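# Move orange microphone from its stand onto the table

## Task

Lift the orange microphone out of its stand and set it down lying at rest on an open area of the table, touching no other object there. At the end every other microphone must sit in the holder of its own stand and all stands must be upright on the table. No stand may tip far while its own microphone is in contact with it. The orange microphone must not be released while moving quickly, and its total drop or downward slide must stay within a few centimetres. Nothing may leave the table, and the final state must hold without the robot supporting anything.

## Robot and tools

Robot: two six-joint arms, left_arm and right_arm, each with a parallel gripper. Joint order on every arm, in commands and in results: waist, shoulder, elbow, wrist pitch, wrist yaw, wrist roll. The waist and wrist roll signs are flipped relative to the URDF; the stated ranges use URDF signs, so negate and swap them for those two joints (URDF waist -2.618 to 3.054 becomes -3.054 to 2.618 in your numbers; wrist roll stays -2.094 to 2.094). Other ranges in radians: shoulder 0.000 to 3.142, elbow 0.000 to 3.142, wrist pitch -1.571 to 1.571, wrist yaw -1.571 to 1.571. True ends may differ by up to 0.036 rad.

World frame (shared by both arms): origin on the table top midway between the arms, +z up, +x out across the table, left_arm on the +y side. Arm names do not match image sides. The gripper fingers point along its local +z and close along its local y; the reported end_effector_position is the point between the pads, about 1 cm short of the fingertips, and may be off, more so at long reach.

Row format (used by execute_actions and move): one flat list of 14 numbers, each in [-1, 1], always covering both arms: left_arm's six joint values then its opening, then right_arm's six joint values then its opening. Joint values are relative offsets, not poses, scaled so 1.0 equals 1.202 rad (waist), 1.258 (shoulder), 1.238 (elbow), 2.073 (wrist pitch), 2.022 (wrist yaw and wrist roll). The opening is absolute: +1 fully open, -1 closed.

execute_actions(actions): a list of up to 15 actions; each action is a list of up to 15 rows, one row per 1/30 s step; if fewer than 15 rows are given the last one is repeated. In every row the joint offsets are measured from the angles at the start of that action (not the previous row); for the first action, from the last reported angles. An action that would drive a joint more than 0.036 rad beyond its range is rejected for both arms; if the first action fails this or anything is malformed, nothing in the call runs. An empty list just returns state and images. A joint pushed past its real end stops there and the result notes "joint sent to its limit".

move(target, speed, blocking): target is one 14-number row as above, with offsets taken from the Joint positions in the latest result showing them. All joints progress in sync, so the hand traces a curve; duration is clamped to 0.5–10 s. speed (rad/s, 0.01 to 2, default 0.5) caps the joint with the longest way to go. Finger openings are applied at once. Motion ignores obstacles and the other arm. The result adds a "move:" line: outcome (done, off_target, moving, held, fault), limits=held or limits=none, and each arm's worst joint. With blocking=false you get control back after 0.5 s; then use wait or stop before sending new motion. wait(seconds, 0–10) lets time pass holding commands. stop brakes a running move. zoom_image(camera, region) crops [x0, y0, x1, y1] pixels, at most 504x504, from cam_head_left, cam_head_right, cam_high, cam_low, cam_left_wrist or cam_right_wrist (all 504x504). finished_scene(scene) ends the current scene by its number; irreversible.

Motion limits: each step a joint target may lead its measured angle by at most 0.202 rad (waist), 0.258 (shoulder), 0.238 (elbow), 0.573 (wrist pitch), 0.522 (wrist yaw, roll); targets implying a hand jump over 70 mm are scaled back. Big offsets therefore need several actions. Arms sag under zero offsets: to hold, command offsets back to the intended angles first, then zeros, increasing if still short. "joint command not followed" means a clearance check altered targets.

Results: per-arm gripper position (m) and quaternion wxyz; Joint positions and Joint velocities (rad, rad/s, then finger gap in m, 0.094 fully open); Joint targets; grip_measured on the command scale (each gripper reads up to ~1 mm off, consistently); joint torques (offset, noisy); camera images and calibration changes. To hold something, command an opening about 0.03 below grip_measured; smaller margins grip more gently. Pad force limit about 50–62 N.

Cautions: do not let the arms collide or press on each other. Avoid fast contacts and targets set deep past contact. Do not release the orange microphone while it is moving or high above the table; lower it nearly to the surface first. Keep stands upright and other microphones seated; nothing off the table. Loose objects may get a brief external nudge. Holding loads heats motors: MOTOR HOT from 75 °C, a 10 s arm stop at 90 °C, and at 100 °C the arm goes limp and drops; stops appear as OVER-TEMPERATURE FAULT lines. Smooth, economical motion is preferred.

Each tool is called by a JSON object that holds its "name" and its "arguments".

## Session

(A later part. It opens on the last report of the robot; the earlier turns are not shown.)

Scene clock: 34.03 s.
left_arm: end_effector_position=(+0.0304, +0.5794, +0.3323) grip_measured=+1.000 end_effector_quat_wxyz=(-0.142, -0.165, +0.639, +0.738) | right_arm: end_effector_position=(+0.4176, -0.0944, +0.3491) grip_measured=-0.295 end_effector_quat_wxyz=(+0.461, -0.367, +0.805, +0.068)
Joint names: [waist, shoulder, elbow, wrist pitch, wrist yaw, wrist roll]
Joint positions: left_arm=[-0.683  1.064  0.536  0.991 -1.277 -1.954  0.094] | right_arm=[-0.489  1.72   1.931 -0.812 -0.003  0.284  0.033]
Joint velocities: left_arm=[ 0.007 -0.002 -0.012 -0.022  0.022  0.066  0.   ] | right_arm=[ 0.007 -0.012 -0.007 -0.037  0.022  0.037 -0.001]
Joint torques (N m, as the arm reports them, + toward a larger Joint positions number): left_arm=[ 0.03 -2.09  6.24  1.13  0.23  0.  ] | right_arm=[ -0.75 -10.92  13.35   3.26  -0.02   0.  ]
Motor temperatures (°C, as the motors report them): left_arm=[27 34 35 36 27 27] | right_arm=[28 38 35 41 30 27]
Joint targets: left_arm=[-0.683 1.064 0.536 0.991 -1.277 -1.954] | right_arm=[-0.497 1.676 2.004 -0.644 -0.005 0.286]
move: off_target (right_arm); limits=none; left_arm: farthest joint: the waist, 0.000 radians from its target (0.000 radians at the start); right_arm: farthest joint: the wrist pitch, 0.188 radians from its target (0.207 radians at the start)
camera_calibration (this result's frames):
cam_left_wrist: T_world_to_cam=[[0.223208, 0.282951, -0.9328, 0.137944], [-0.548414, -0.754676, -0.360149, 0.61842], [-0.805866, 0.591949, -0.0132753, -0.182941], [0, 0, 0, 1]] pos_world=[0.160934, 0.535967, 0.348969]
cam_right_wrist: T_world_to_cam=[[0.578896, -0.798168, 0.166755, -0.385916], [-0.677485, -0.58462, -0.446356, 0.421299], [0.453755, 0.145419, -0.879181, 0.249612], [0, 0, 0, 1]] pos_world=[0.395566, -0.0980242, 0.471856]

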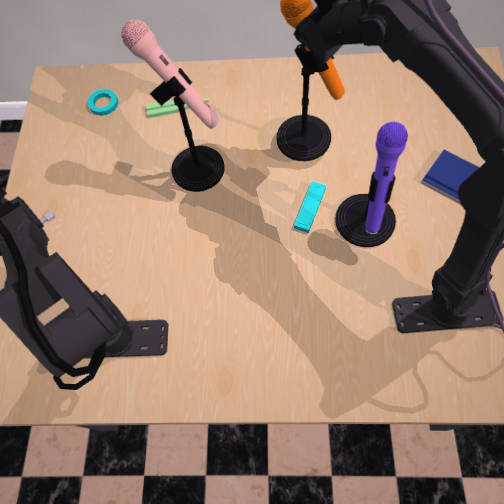

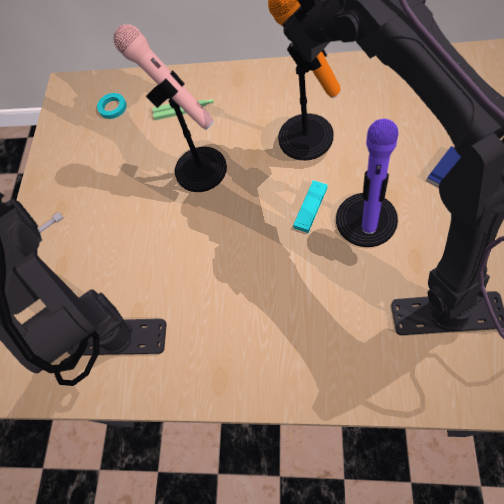

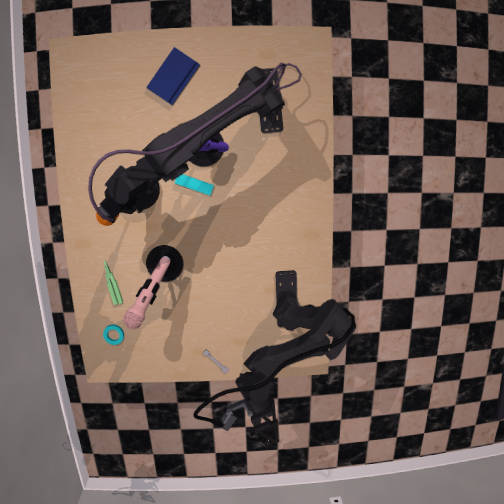

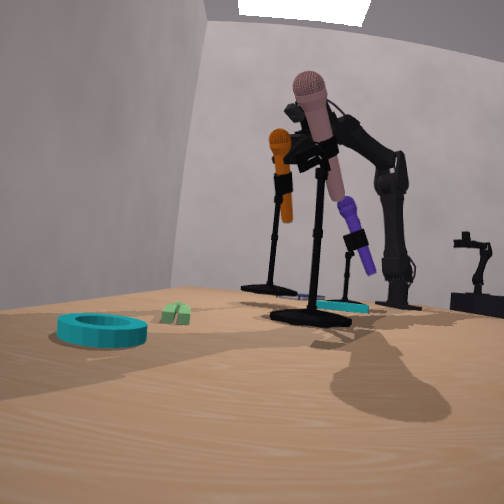

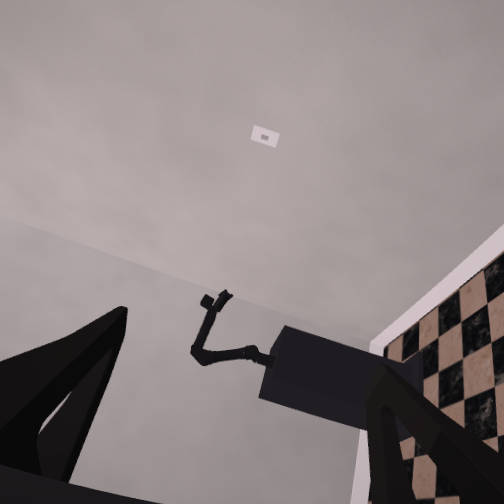

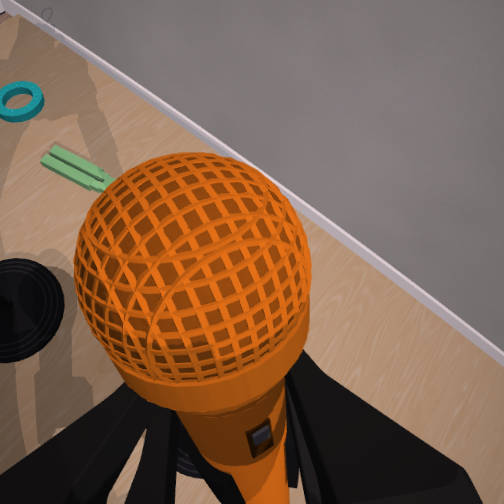

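{"name": "move", "arguments": {"target": [0,0,0,0,0,0,1,0,-0.01,-0.04,0.02,0,0,-0.5], "speed": 0.05}}

{"name": "move", "arguments": {"target": [0.5,-0.05,0.05,-0.67,0.63,0.966,1,0,0,0,0,0,0,-0.5], "speed": 1}}

{"name": "move", "arguments": {"target": [0.685,0,0,0,0,0,1,0,0,0,0,0,0,-0.5], "speed": 0.8}}

{"name": "move", "arguments": {"target": [0,0.75,0.30,0.53,0,0,1,0,0,0,0,0,0,-0.5], "speed": 0.6}}

Scene clock: 43.67 s.
left_arm: end_effector_position=(+0.0304, +0.5794, +0.3323) grip_measured=+1.000 end_effector_quat_wxyz=(-0.142, -0.165, +0.639, +0.738) | right_arm: end_effector_position=(+0.4170, -0.0967, +0.3188) grip_measured=-0.295 end_effector_quat_wxyz=(+0.427, -0.372, +0.822, +0.060)
Joint names: [waist, shoulder, elbow, wrist pitch, wrist yaw, wrist roll]
Joint positions: left_arm=[-0.683  1.064  0.536  0.991 -1.277 -1.954  0.094] | right_arm=[-0.488  1.734  1.884 -0.829  0.003  0.283  0.033]
Joint velocities: left_arm=[-0.007  0.002  0.007 -0.022 -0.081  0.037  0.   ] | right_arm=[-0.017  0.017 -0.017 -0.022  0.007 -0.051 -0.   ]
Joint torques (N m, as the arm reports them, + toward a larger Joint positions number): left_arm=[ 0.01 -2.1   6.23  1.13  0.24  0.  ] | right_arm=[-0.19 -9.76  7.2   2.15 -0.07 -0.01]
Motor temperatures (°C, as the motors report them): left_arm=[27 34 35 36 27 27] | right_arm=[28 42 37 48 30 27]
Joint targets: left_arm=[-0.683 1.064 0.536 0.991 -1.277 -1.954] | right_arm=[-0.489 1.708 1.881 -0.770 -0.003 0.284]
move: off_target (right_arm); limits=none; left_arm: farthest joint: the waist, 0.000 radians from its target (0.000 radians at the start); right_arm: farthest joint: the wrist pitch, 0.059 radians from its target (0.041 radians at the start)
camera_calibration (this result's frames):
cam_left_wrist: T_world_to_cam=[[0.223208, 0.282951, -0.9328, 0.137944], [-0.548414, -0.754676, -0.360149, 0.61842], [-0.805866, 0.591949, -0.0132753, -0.182941], [0, 0, 0, 1]] pos_world=[0.160934, 0.535967, 0.348969]
cam_right_wrist: T_world_to_cam=[[0.584269, -0.794679, 0.164666, -0.383627], [-0.708062, -0.598305, -0.375071, 0.394752], [0.396582, 0.102548, -0.912254, 0.253806], [0, 0, 0, 1]] pos_world=[0.402995, -0.0947051, 0.442766]

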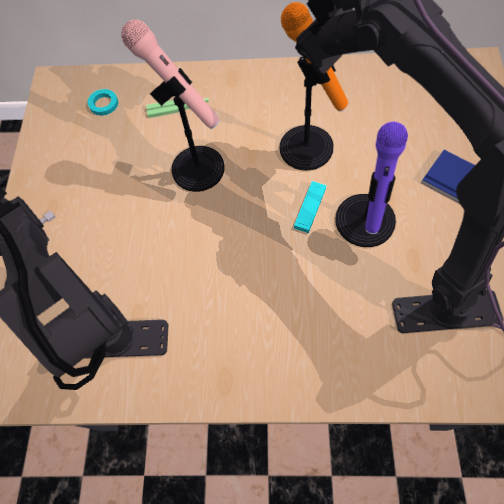

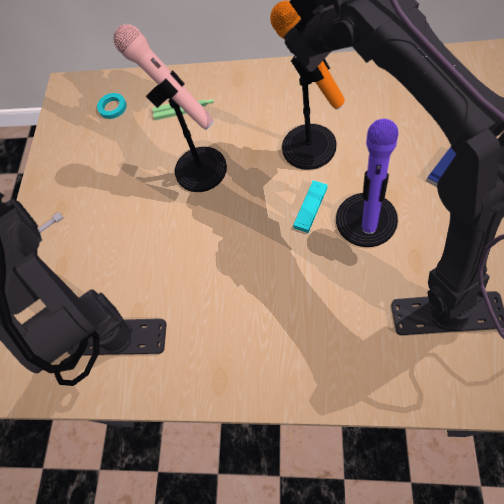

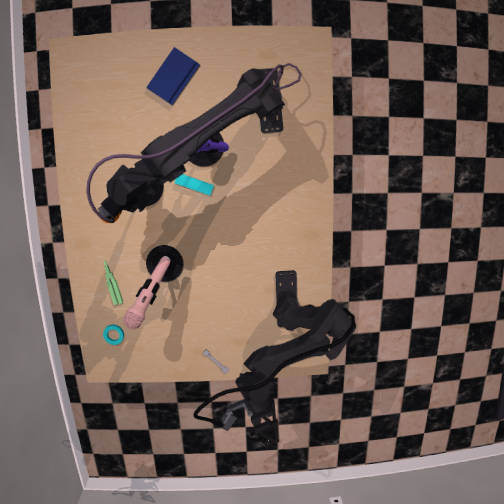

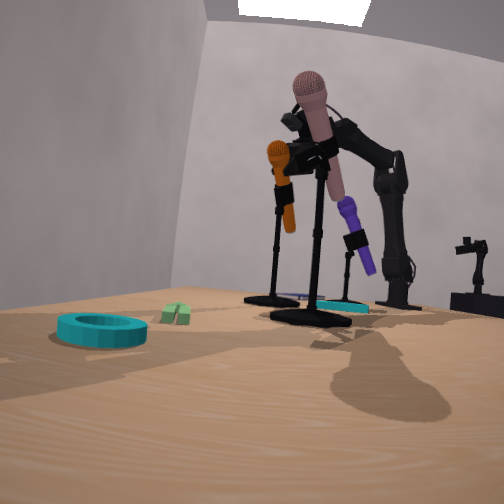

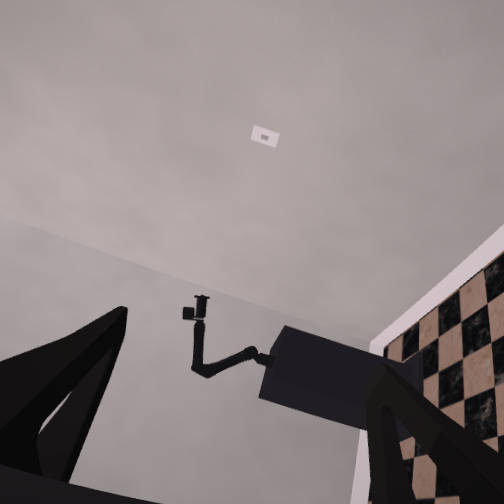

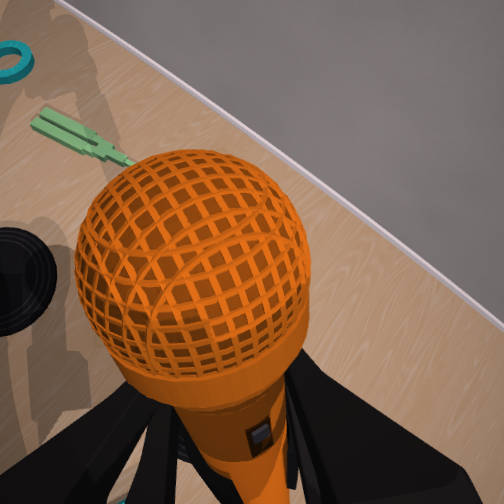

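Scene clock: 46.57 s.
left_arm: end_effector_position=(+0.2490, +0.3278, +0.1046) grip_measured=+1.000 end_effector_quat_wxyz=(+0.354, -0.051, +0.933, +0.028) | right_arm: end_effector_position=(+0.4166, -0.0975, +0.3179) grip_measured=-0.295 end_effector_quat_wxyz=(+0.425, -0.372, +0.823, +0.059)
Joint names: [waist, shoulder, elbow, wrist pitch, wrist yaw, wrist roll]
Joint positions: left_arm=[-0.09   1.024  0.569 -0.389 -0.012 -0.01   0.094] | right_arm=[-0.488  1.734  1.884 -0.834  0.005  0.282  0.033]
Joint velocities: left_arm=[ 0.002  0.012  0.002 -0.037  0.007  0.095  0.   ] | right_arm=[-0.012  0.002  0.007 -0.051  0.007  0.007  0.   ]
Joint torques (N m, as the arm reports them, + toward a larger Joint positions number): left_arm=[ 0.7  -4.06  9.03  1.35  0.11  0.1 ] | right_arm=[-0.07 -7.73  7.42  1.62 -0.02  0.  ]
Motor temperatures (°C, as the motors report them): left_arm=[27 34 36 36 27 27] | right_arm=[28 41 36 47 30 27]
Joint targets: left_arm=[-0.082 1.001 0.598 -0.398 -0.003 -0.001] | right_arm=[-0.488 1.734 1.884 -0.829 0.003 0.283]
move: off_target (left_arm); limits=none; left_arm: farthest joint: the elbow, 0.029 radians from its target (0.062 radians at the start); right_arm: farthest joint: the wrist pitch, 0.005 radians from its target (0.000 radians at the start)
camera_calibration (this result's frames):
cam_left_wrist: T_world_to_cam=[[0.331563, -0.934292, 0.131016, 0.208693], [-0.915804, -0.352097, -0.193213, 0.408483], [0.226647, -0.0559227, -0.97237, 0.194689], [0, 0, 0, 1]] pos_world=[0.26077, 0.349693, 0.240892]
cam_right_wrist: T_world_to_cam=[[0.582869, -0.795654, 0.16492, -0.383429], [-0.710882, -0.597625, -0.370797, 0.393593], [0.393587, 0.0988873, -0.913953, 0.254661], [0, 0, 0, 1]] pos_world=[0.403055, -0.0950385, 0.441926]

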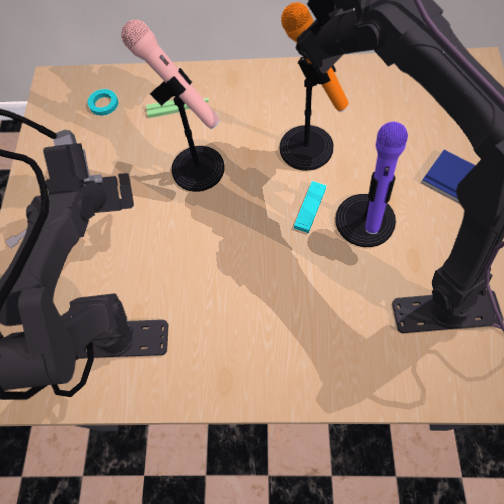

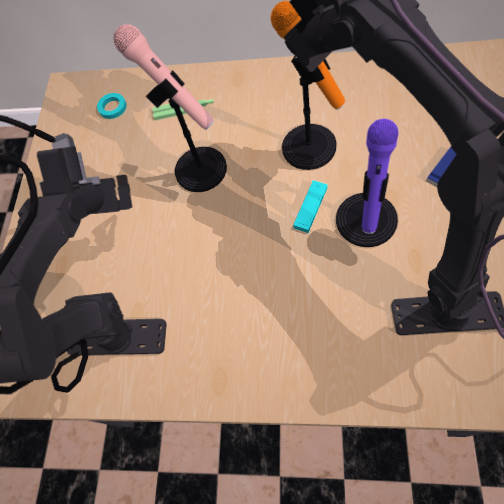

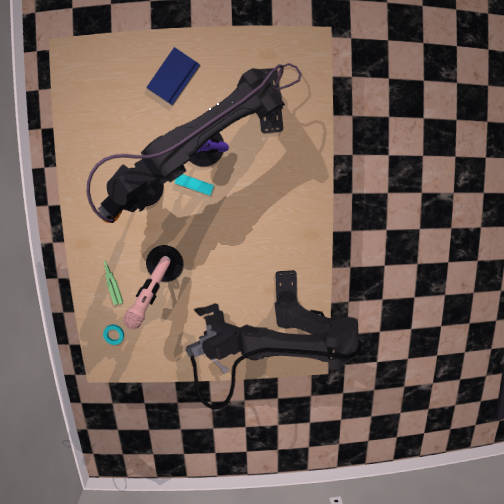

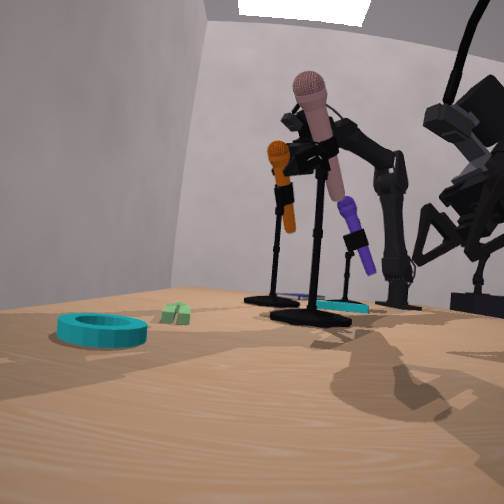

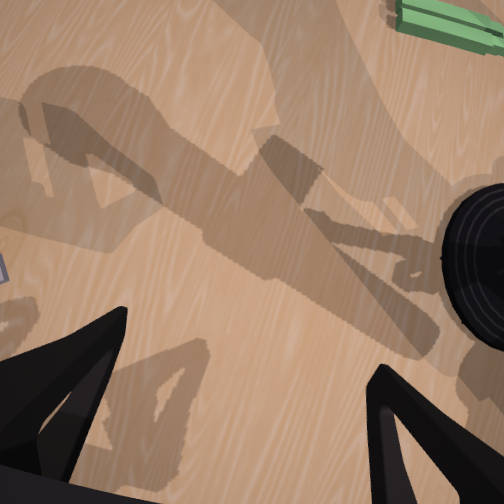

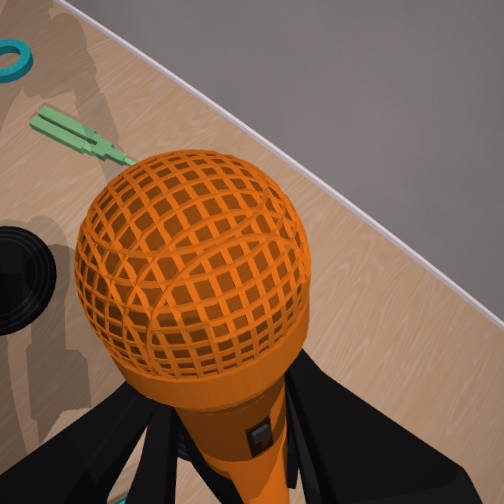

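Scene clock: 48.03 s.
left_arm: end_effector_position=(+0.1840, +0.1037, +0.1046) grip_measured=+1.000 end_effector_quat_wxyz=(+0.336, +0.323, +0.877, -0.115) | right_arm: end_effector_position=(+0.4167, -0.0977, +0.3178) grip_measured=-0.295 end_effector_quat_wxyz=(+0.425, -0.371, +0.824, +0.059)
Joint names: [waist, shoulder, elbow, wrist pitch, wrist yaw, wrist roll]
Joint positions: left_arm=[ 0.725  1.024  0.569 -0.389 -0.012 -0.01   0.094] | right_arm=[-0.488  1.734  1.884 -0.834  0.006  0.281  0.033]
Joint velocities: left_arm=[ 0.012 -0.002  0.002  0.051  0.022  0.022  0.   ] | right_arm=[-0.002 -0.012  0.007 -0.022 -0.007  0.007 -0.001]
Joint torques (N m, as the arm reports them, + toward a larger Joint positions number): left_arm=[ 0.66 -2.15  6.63  1.43  0.02  0.  ] | right_arm=[-0.07 -7.73  7.42  1.58 -0.01  0.  ]
Motor temperatures (°C, as the motors report them): left_arm=[27 34 36 36 27 27] | right_arm=[28 41 36 46 30 27]
Joint targets: left_arm=[0.733 1.024 0.569 -0.389 -0.013 -0.010] | right_arm=[-0.488 1.734 1.884 -0.834 0.005 0.282]
move: done; limits=none; left_arm: farthest joint: the waist, 0.008 radians from its target (0.824 radians at the start); right_arm: farthest joint: the wrist yaw, 0.001 radians from its target (0.000 radians at the start)
camera_calibration (this result's frames):
cam_left_wrist: T_world_to_cam=[[-0.453024, -0.881819, 0.131016, 0.159799], [-0.884098, 0.425488, -0.193213, 0.183509], [0.114633, -0.203361, -0.97237, 0.232804], [0, 0, 0, 1]] pos_world=[0.207946, 0.110176, 0.240892]
cam_right_wrist: T_world_to_cam=[[0.581819, -0.7964, 0.165027, -0.383283], [-0.711791, -0.596768, -0.370434, 0.393832], [0.393496, 0.0980613, -0.914081, 0.25459], [0, 0, 0, 1]] pos_world=[0.403148, -0.0951857, 0.441856]

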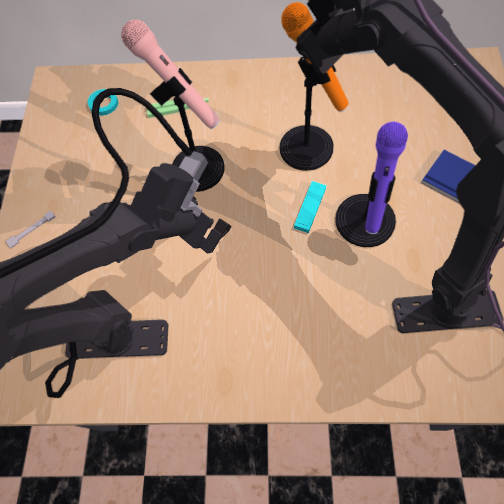

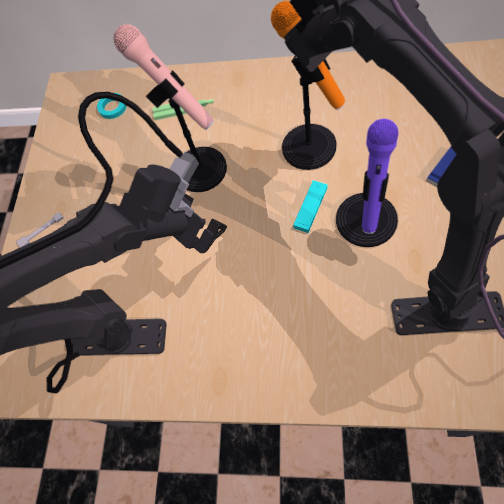

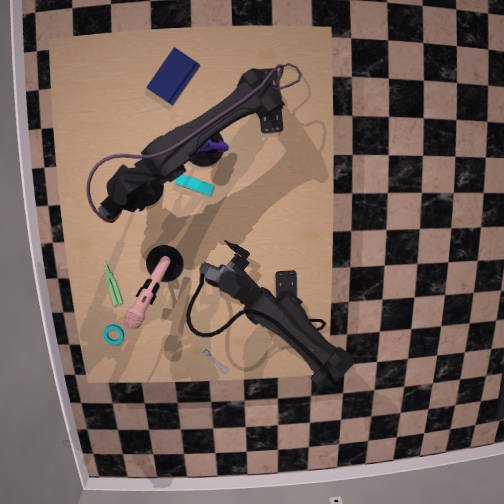

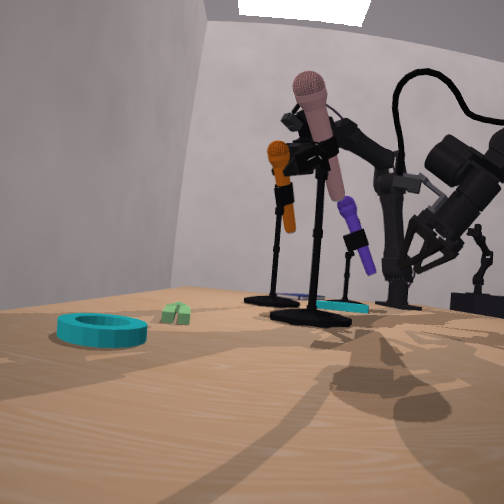

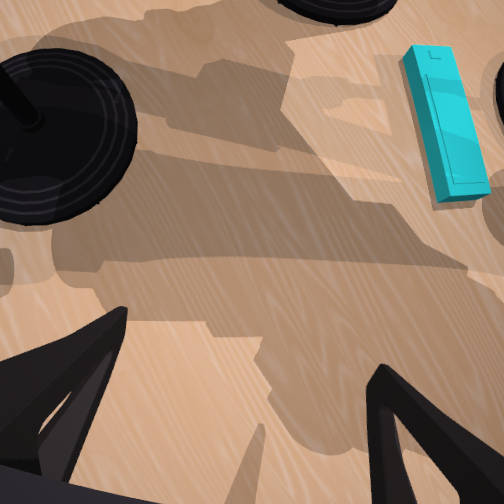

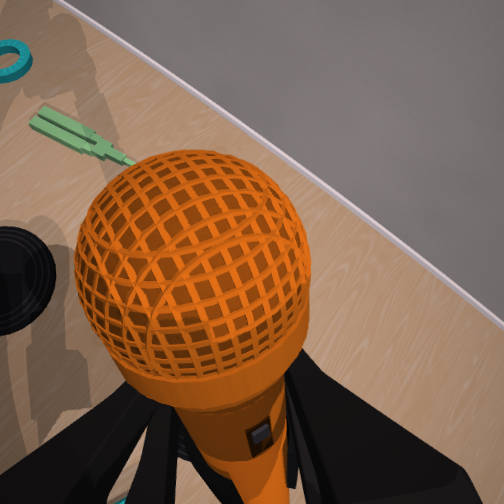

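Scene clock: 50.70 s.
left_arm: end_effector_position=(+0.3625, -0.0471, +0.0903) grip_measured=+1.000 end_effector_quat_wxyz=(+0.537, +0.283, +0.772, -0.188) | right_arm: end_effector_position=(+0.4167, -0.0978, +0.3178) grip_measured=-0.295 end_effector_quat_wxyz=(+0.425, -0.371, +0.824, +0.058)
Joint names: [waist, shoulder, elbow, wrist pitch, wrist yaw, wrist roll]
Joint positions: left_arm=[ 0.725  1.97   0.913  0.696 -0.012 -0.01   0.094] | right_arm=[-0.488  1.734  1.884 -0.834  0.007  0.281  0.033]
Joint velocities: left_arm=[-0.007 -0.012 -0.007 -0.037 -0.022 -0.007  0.   ] | right_arm=[-0.007  0.012 -0.007  0.022  0.007  0.022  0.   ]
Joint torques (N m, as the arm reports them, + toward a larger Joint positions number): left_arm=[ 0.02 -9.7   7.65  1.96  0.02  0.  ] | right_arm=[-0.07 -7.71  7.43  1.58  0.   -0.01]
Motor temperatures (°C, as the motors report them): left_arm=[27 35 36 37 27 27] | right_arm=[28 41 35 46 30 27]
Joint targets: left_arm=[0.725 1.967 0.941 0.710 -0.012 -0.010] | right_arm=[-0.488 1.734 1.884 -0.834 0.006 0.281]
move: off_target (left_arm); limits=none; left_arm: farthest joint: the elbow, 0.027 radians from its target (0.371 radians at the start); right_arm: farthest joint: the wrist yaw, 0.001 radians from its target (0.000 radians at the start)
camera_calibration (this result's frames):
cam_left_wrist: T_world_to_cam=[[-0.519047, -0.826051, 0.219614, 0.128123], [-0.732373, 0.29733, -0.612556, 0.379613], [0.440704, -0.478785, -0.759306, 0.0173685], [0, 0, 0, 1]] pos_world=[0.336866, 0.00128139, 0.217585]
cam_right_wrist: T_world_to_cam=[[0.580973, -0.797039, 0.16492, -0.383093], [-0.712452, -0.595968, -0.370452, 0.394174], [0.393552, 0.0977252, -0.914094, 0.254521], [0, 0, 0, 1]] pos_world=[0.40323, -0.0952978, 0.441858]

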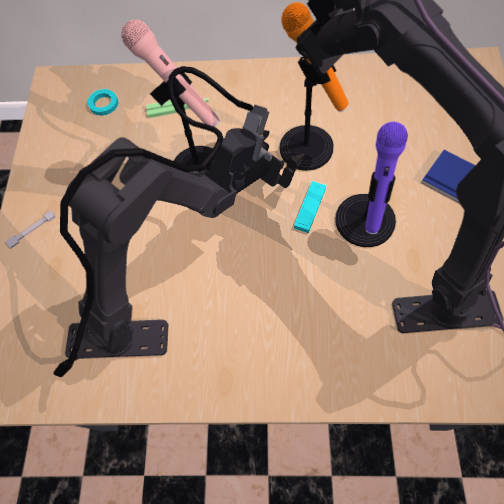

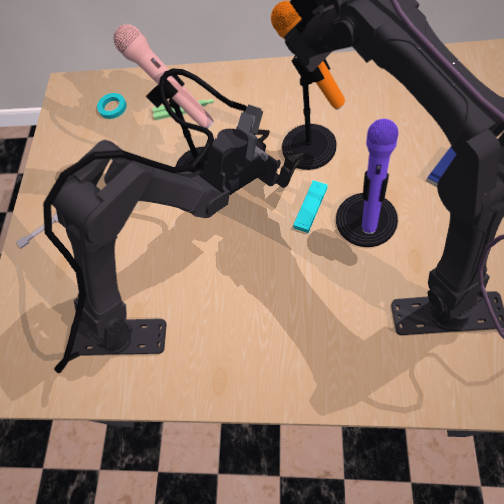

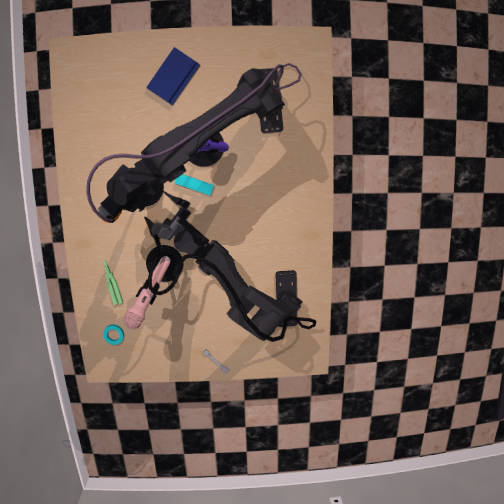

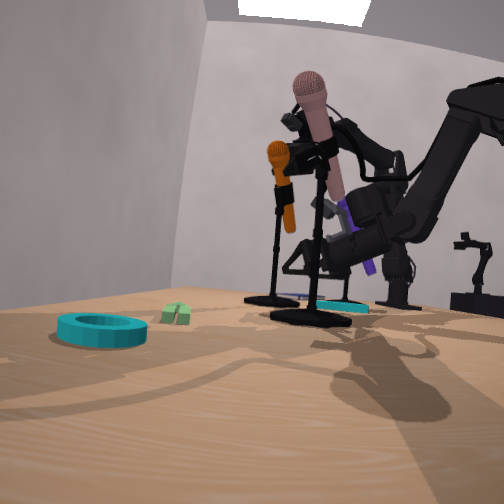

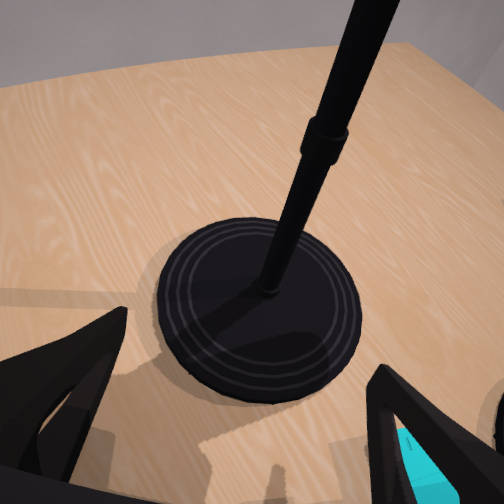

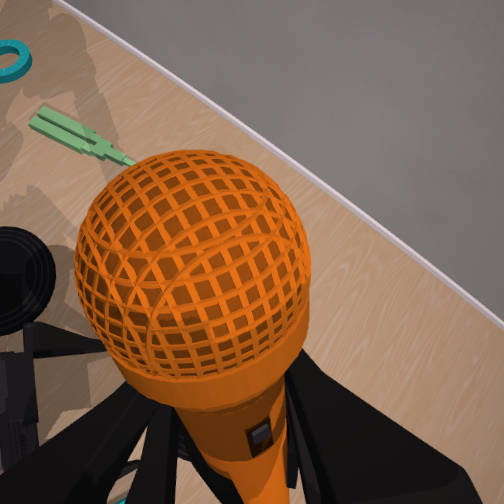

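Pole slightly right; advance 5 cm.

{"name": "move", "arguments": {"target": [0.04,0.12,0.21,-0.04,0,0,1,0,0,0,0,0,0,-0.5], "speed": 0.2}}

Scene clock: 54.30 s.
left_arm: end_effector_position=(+0.3862, -0.0977, +0.0910) grip_measured=+1.000 end_effector_quat_wxyz=(+0.538, +0.297, +0.763, -0.201) | right_arm: end_effector_position=(+0.4168, -0.0979, +0.3178) grip_measured=-0.295 end_effector_quat_wxyz=(+0.425, -0.370, +0.824, +0.058)
Joint names: [waist, shoulder, elbow, wrist pitch, wrist yaw, wrist roll]
Joint positions: left_arm=[ 0.766  2.118  1.148  0.622 -0.012 -0.01   0.094] | right_arm=[-0.488  1.734  1.884 -0.834  0.008  0.28   0.033]
Joint velocities: left_arm=[ 0.017  0.007 -0.017  0.051  0.037  0.022  0.   ] | right_arm=[-0.012 -0.017  0.002 -0.007 -0.037 -0.022 -0.   ]
Joint torques (N m, as the arm reports them, + toward a larger Joint positions number): left_arm=[  0.65 -10.8    7.8    1.74   0.03   0.  ] | right_arm=[-0.06 -7.73  7.43  1.57  0.   -0.01]
Motor temperatures (°C, as the motors report them): left_arm=[27 36 36 37 27 27] | right_arm=[28 41 34 45 30 27]
Joint targets: left_arm=[0.773 2.121 1.173 0.613 -0.012 -0.010] | right_arm=[-0.488 1.734 1.884 -0.834 0.007 0.281]
move: off_target (left_arm); limits=none; left_arm: farthest joint: the elbow, 0.025 radians from its target (0.260 radians at the start); right_arm: farthest joint: the wrist yaw, 0.001 radians from its target (0.000 radians at the start)
camera_calibration (this result's frames):
cam_left_wrist: T_world_to_cam=[[-0.554062, -0.802518, 0.221315, 0.114104], [-0.714026, 0.321443, -0.621966, 0.408539], [0.427998, -0.502632, -0.751118, -0.0149862], [0, 0, 0, 1]] pos_world=[0.361342, -0.0472842, 0.217588]
cam_right_wrist: T_world_to_cam=[[0.58055, -0.797359, 0.164866, -0.382998], [-0.712781, -0.595568, -0.370461, 0.394345], [0.393579, 0.0975573, -0.914099, 0.254486], [0, 0, 0, 1]] pos_world=[0.403271, -0.095354, 0.441859]

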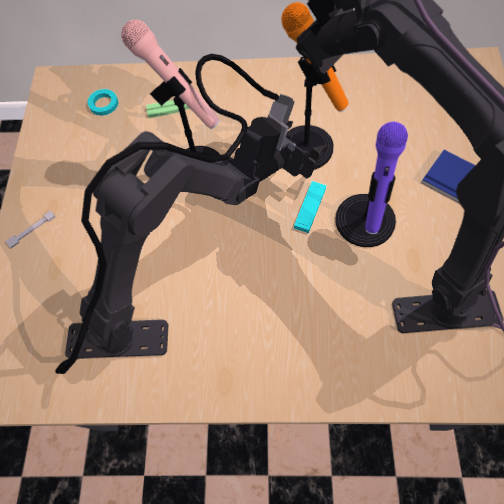

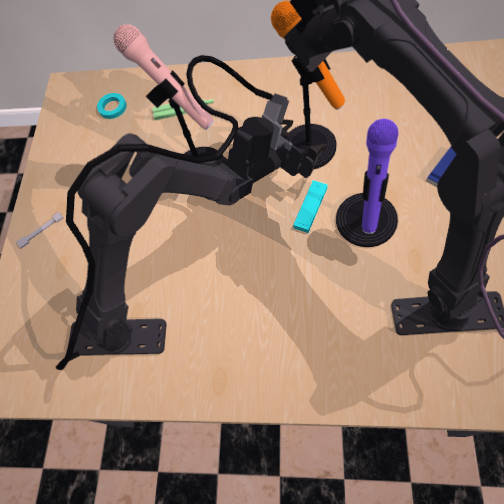

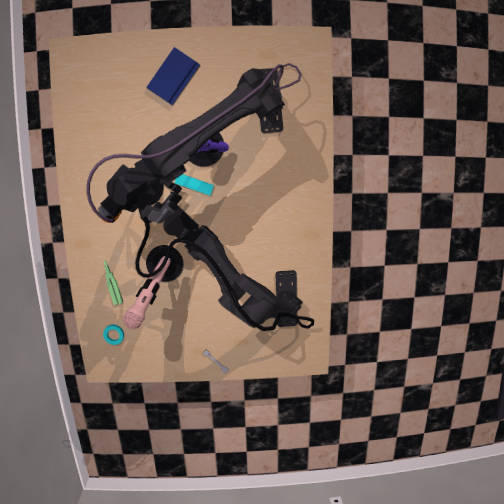

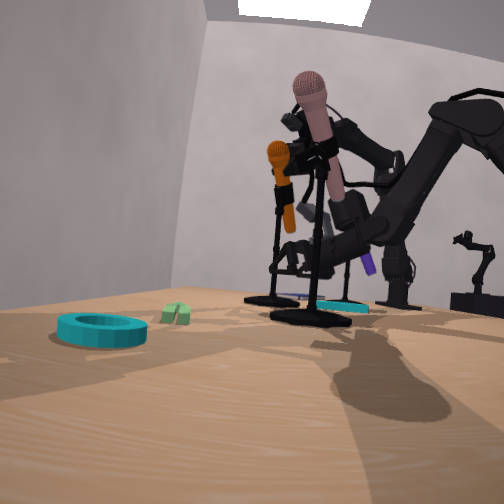

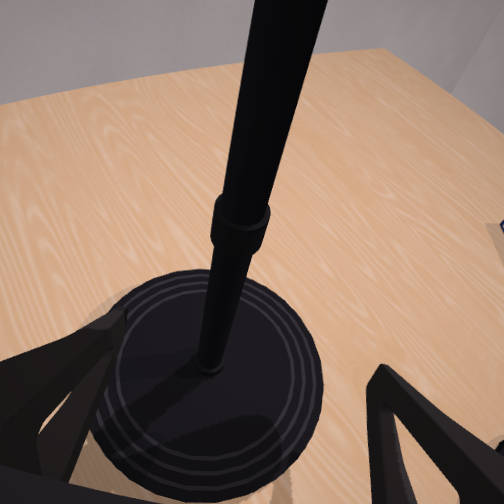

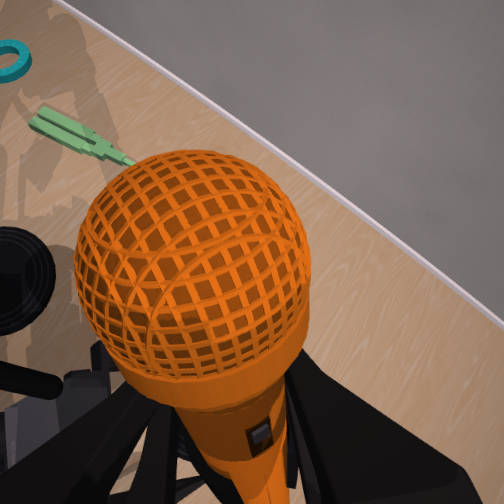

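{"name": "move", "arguments": {"target": [-0.02,0.13,0.23,-0.05,0,0,1,0,0,0,0,0,0,-0.5], "speed": 0.2}}

Scene clock: 57.43 s.
left_arm: end_effector_position=(+0.4288, -0.1254, +0.0873) grip_measured=+1.000 end_effector_quat_wxyz=(+0.543, +0.291, +0.762, -0.199) | right_arm: end_effector_position=(+0.4184, -0.1004, +0.3179) grip_measured=-0.295 end_effector_quat_wxyz=(+0.425, -0.366, +0.826, +0.054)
Joint names: [waist, shoulder, elbow, wrist pitch, wrist yaw, wrist roll]
Joint positions: left_arm=[ 0.752  2.278  1.403  0.538 -0.012 -0.01   0.094] | right_arm=[-0.485  1.734  1.884 -0.834  0.017  0.277  0.033]
Joint velocities: left_arm=[ 0.012 -0.012  0.012  0.007  0.007 -0.007  0.   ] | right_arm=[-0.012 -0.002 -0.012 -0.066 -0.051  0.081 -0.001]
Joint torques (N m, as the arm reports them, + toward a larger Joint positions number): left_arm=[ -0.85 -12.32   8.51   1.63   0.02   0.  ] | right_arm=[-0.28 -7.71  7.43  1.57 -0.1   0.02]
Motor temperatures (°C, as the motors report them): left_arm=[27 38 36 38 27 27] | right_arm=[28 41 34 44 30 27]
Joint targets: left_arm=[0.742 2.282 1.433 0.519 -0.012 -0.010] | right_arm=[-0.488 1.734 1.884 -0.834 0.007 0.280]
move: off_target (left_arm); limits=none; left_arm: farthest joint: the elbow, 0.030 radians from its target (0.285 radians at the start); right_arm: farthest joint: the wrist yaw, 0.009 radians from its target (0.000 radians at the start)
camera_calibration (this result's frames):
cam_left_wrist: T_world_to_cam=[[-0.545131, -0.808208, 0.222781, 0.111647], [-0.713086, 0.307271, -0.630154, 0.444155], [0.440841, -0.502378, -0.743825, -0.0559925], [0, 0, 0, 1]] pos_world=[0.402267, -0.074371, 0.213364]
cam_right_wrist: T_world_to_cam=[[0.570618, -0.803748, 0.168476, -0.38359], [-0.719136, -0.588121, -0.370076, 0.397258], [0.396532, 0.090015, -0.913597, 0.251965], [0, 0, 0, 1]] pos_world=[0.404654, -0.0973547, 0.441836]

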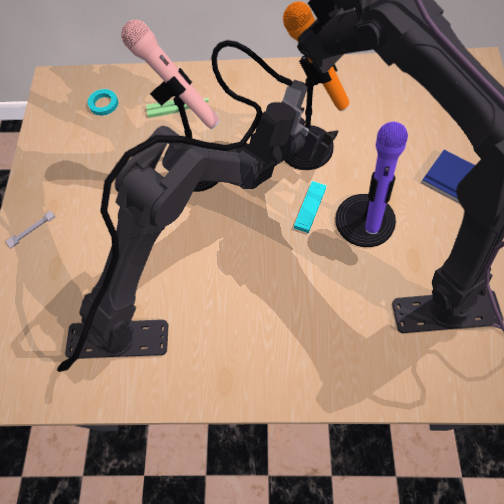

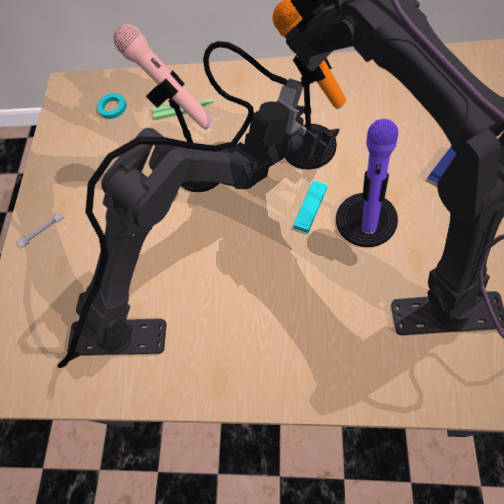

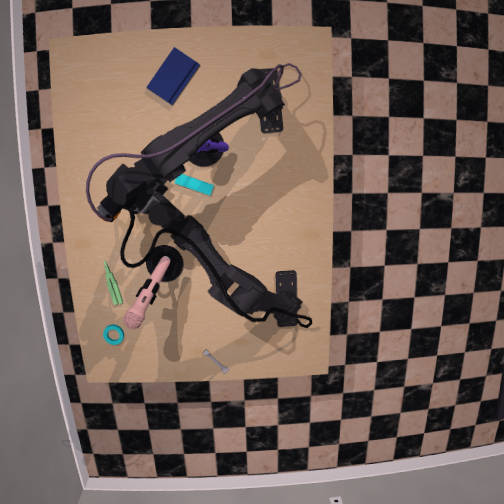

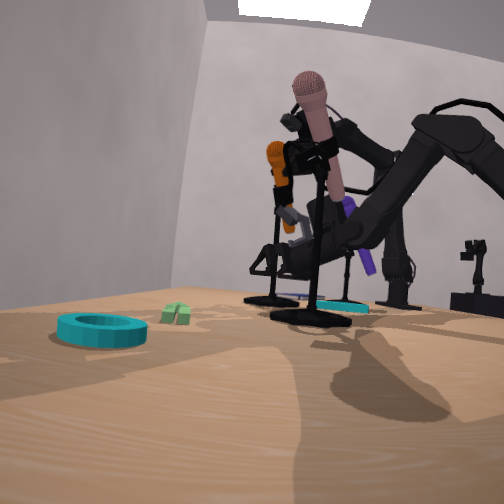

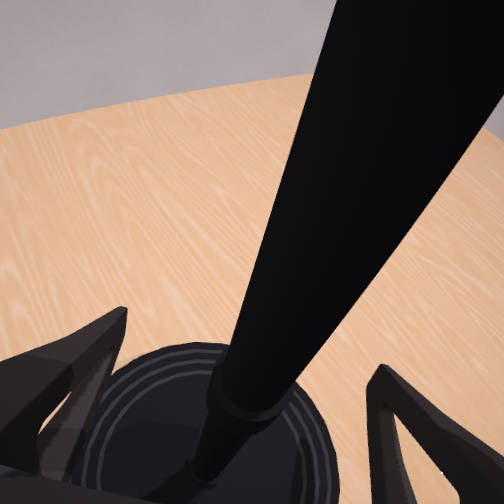

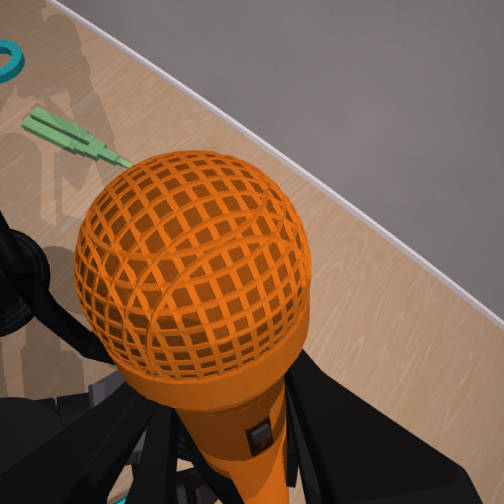

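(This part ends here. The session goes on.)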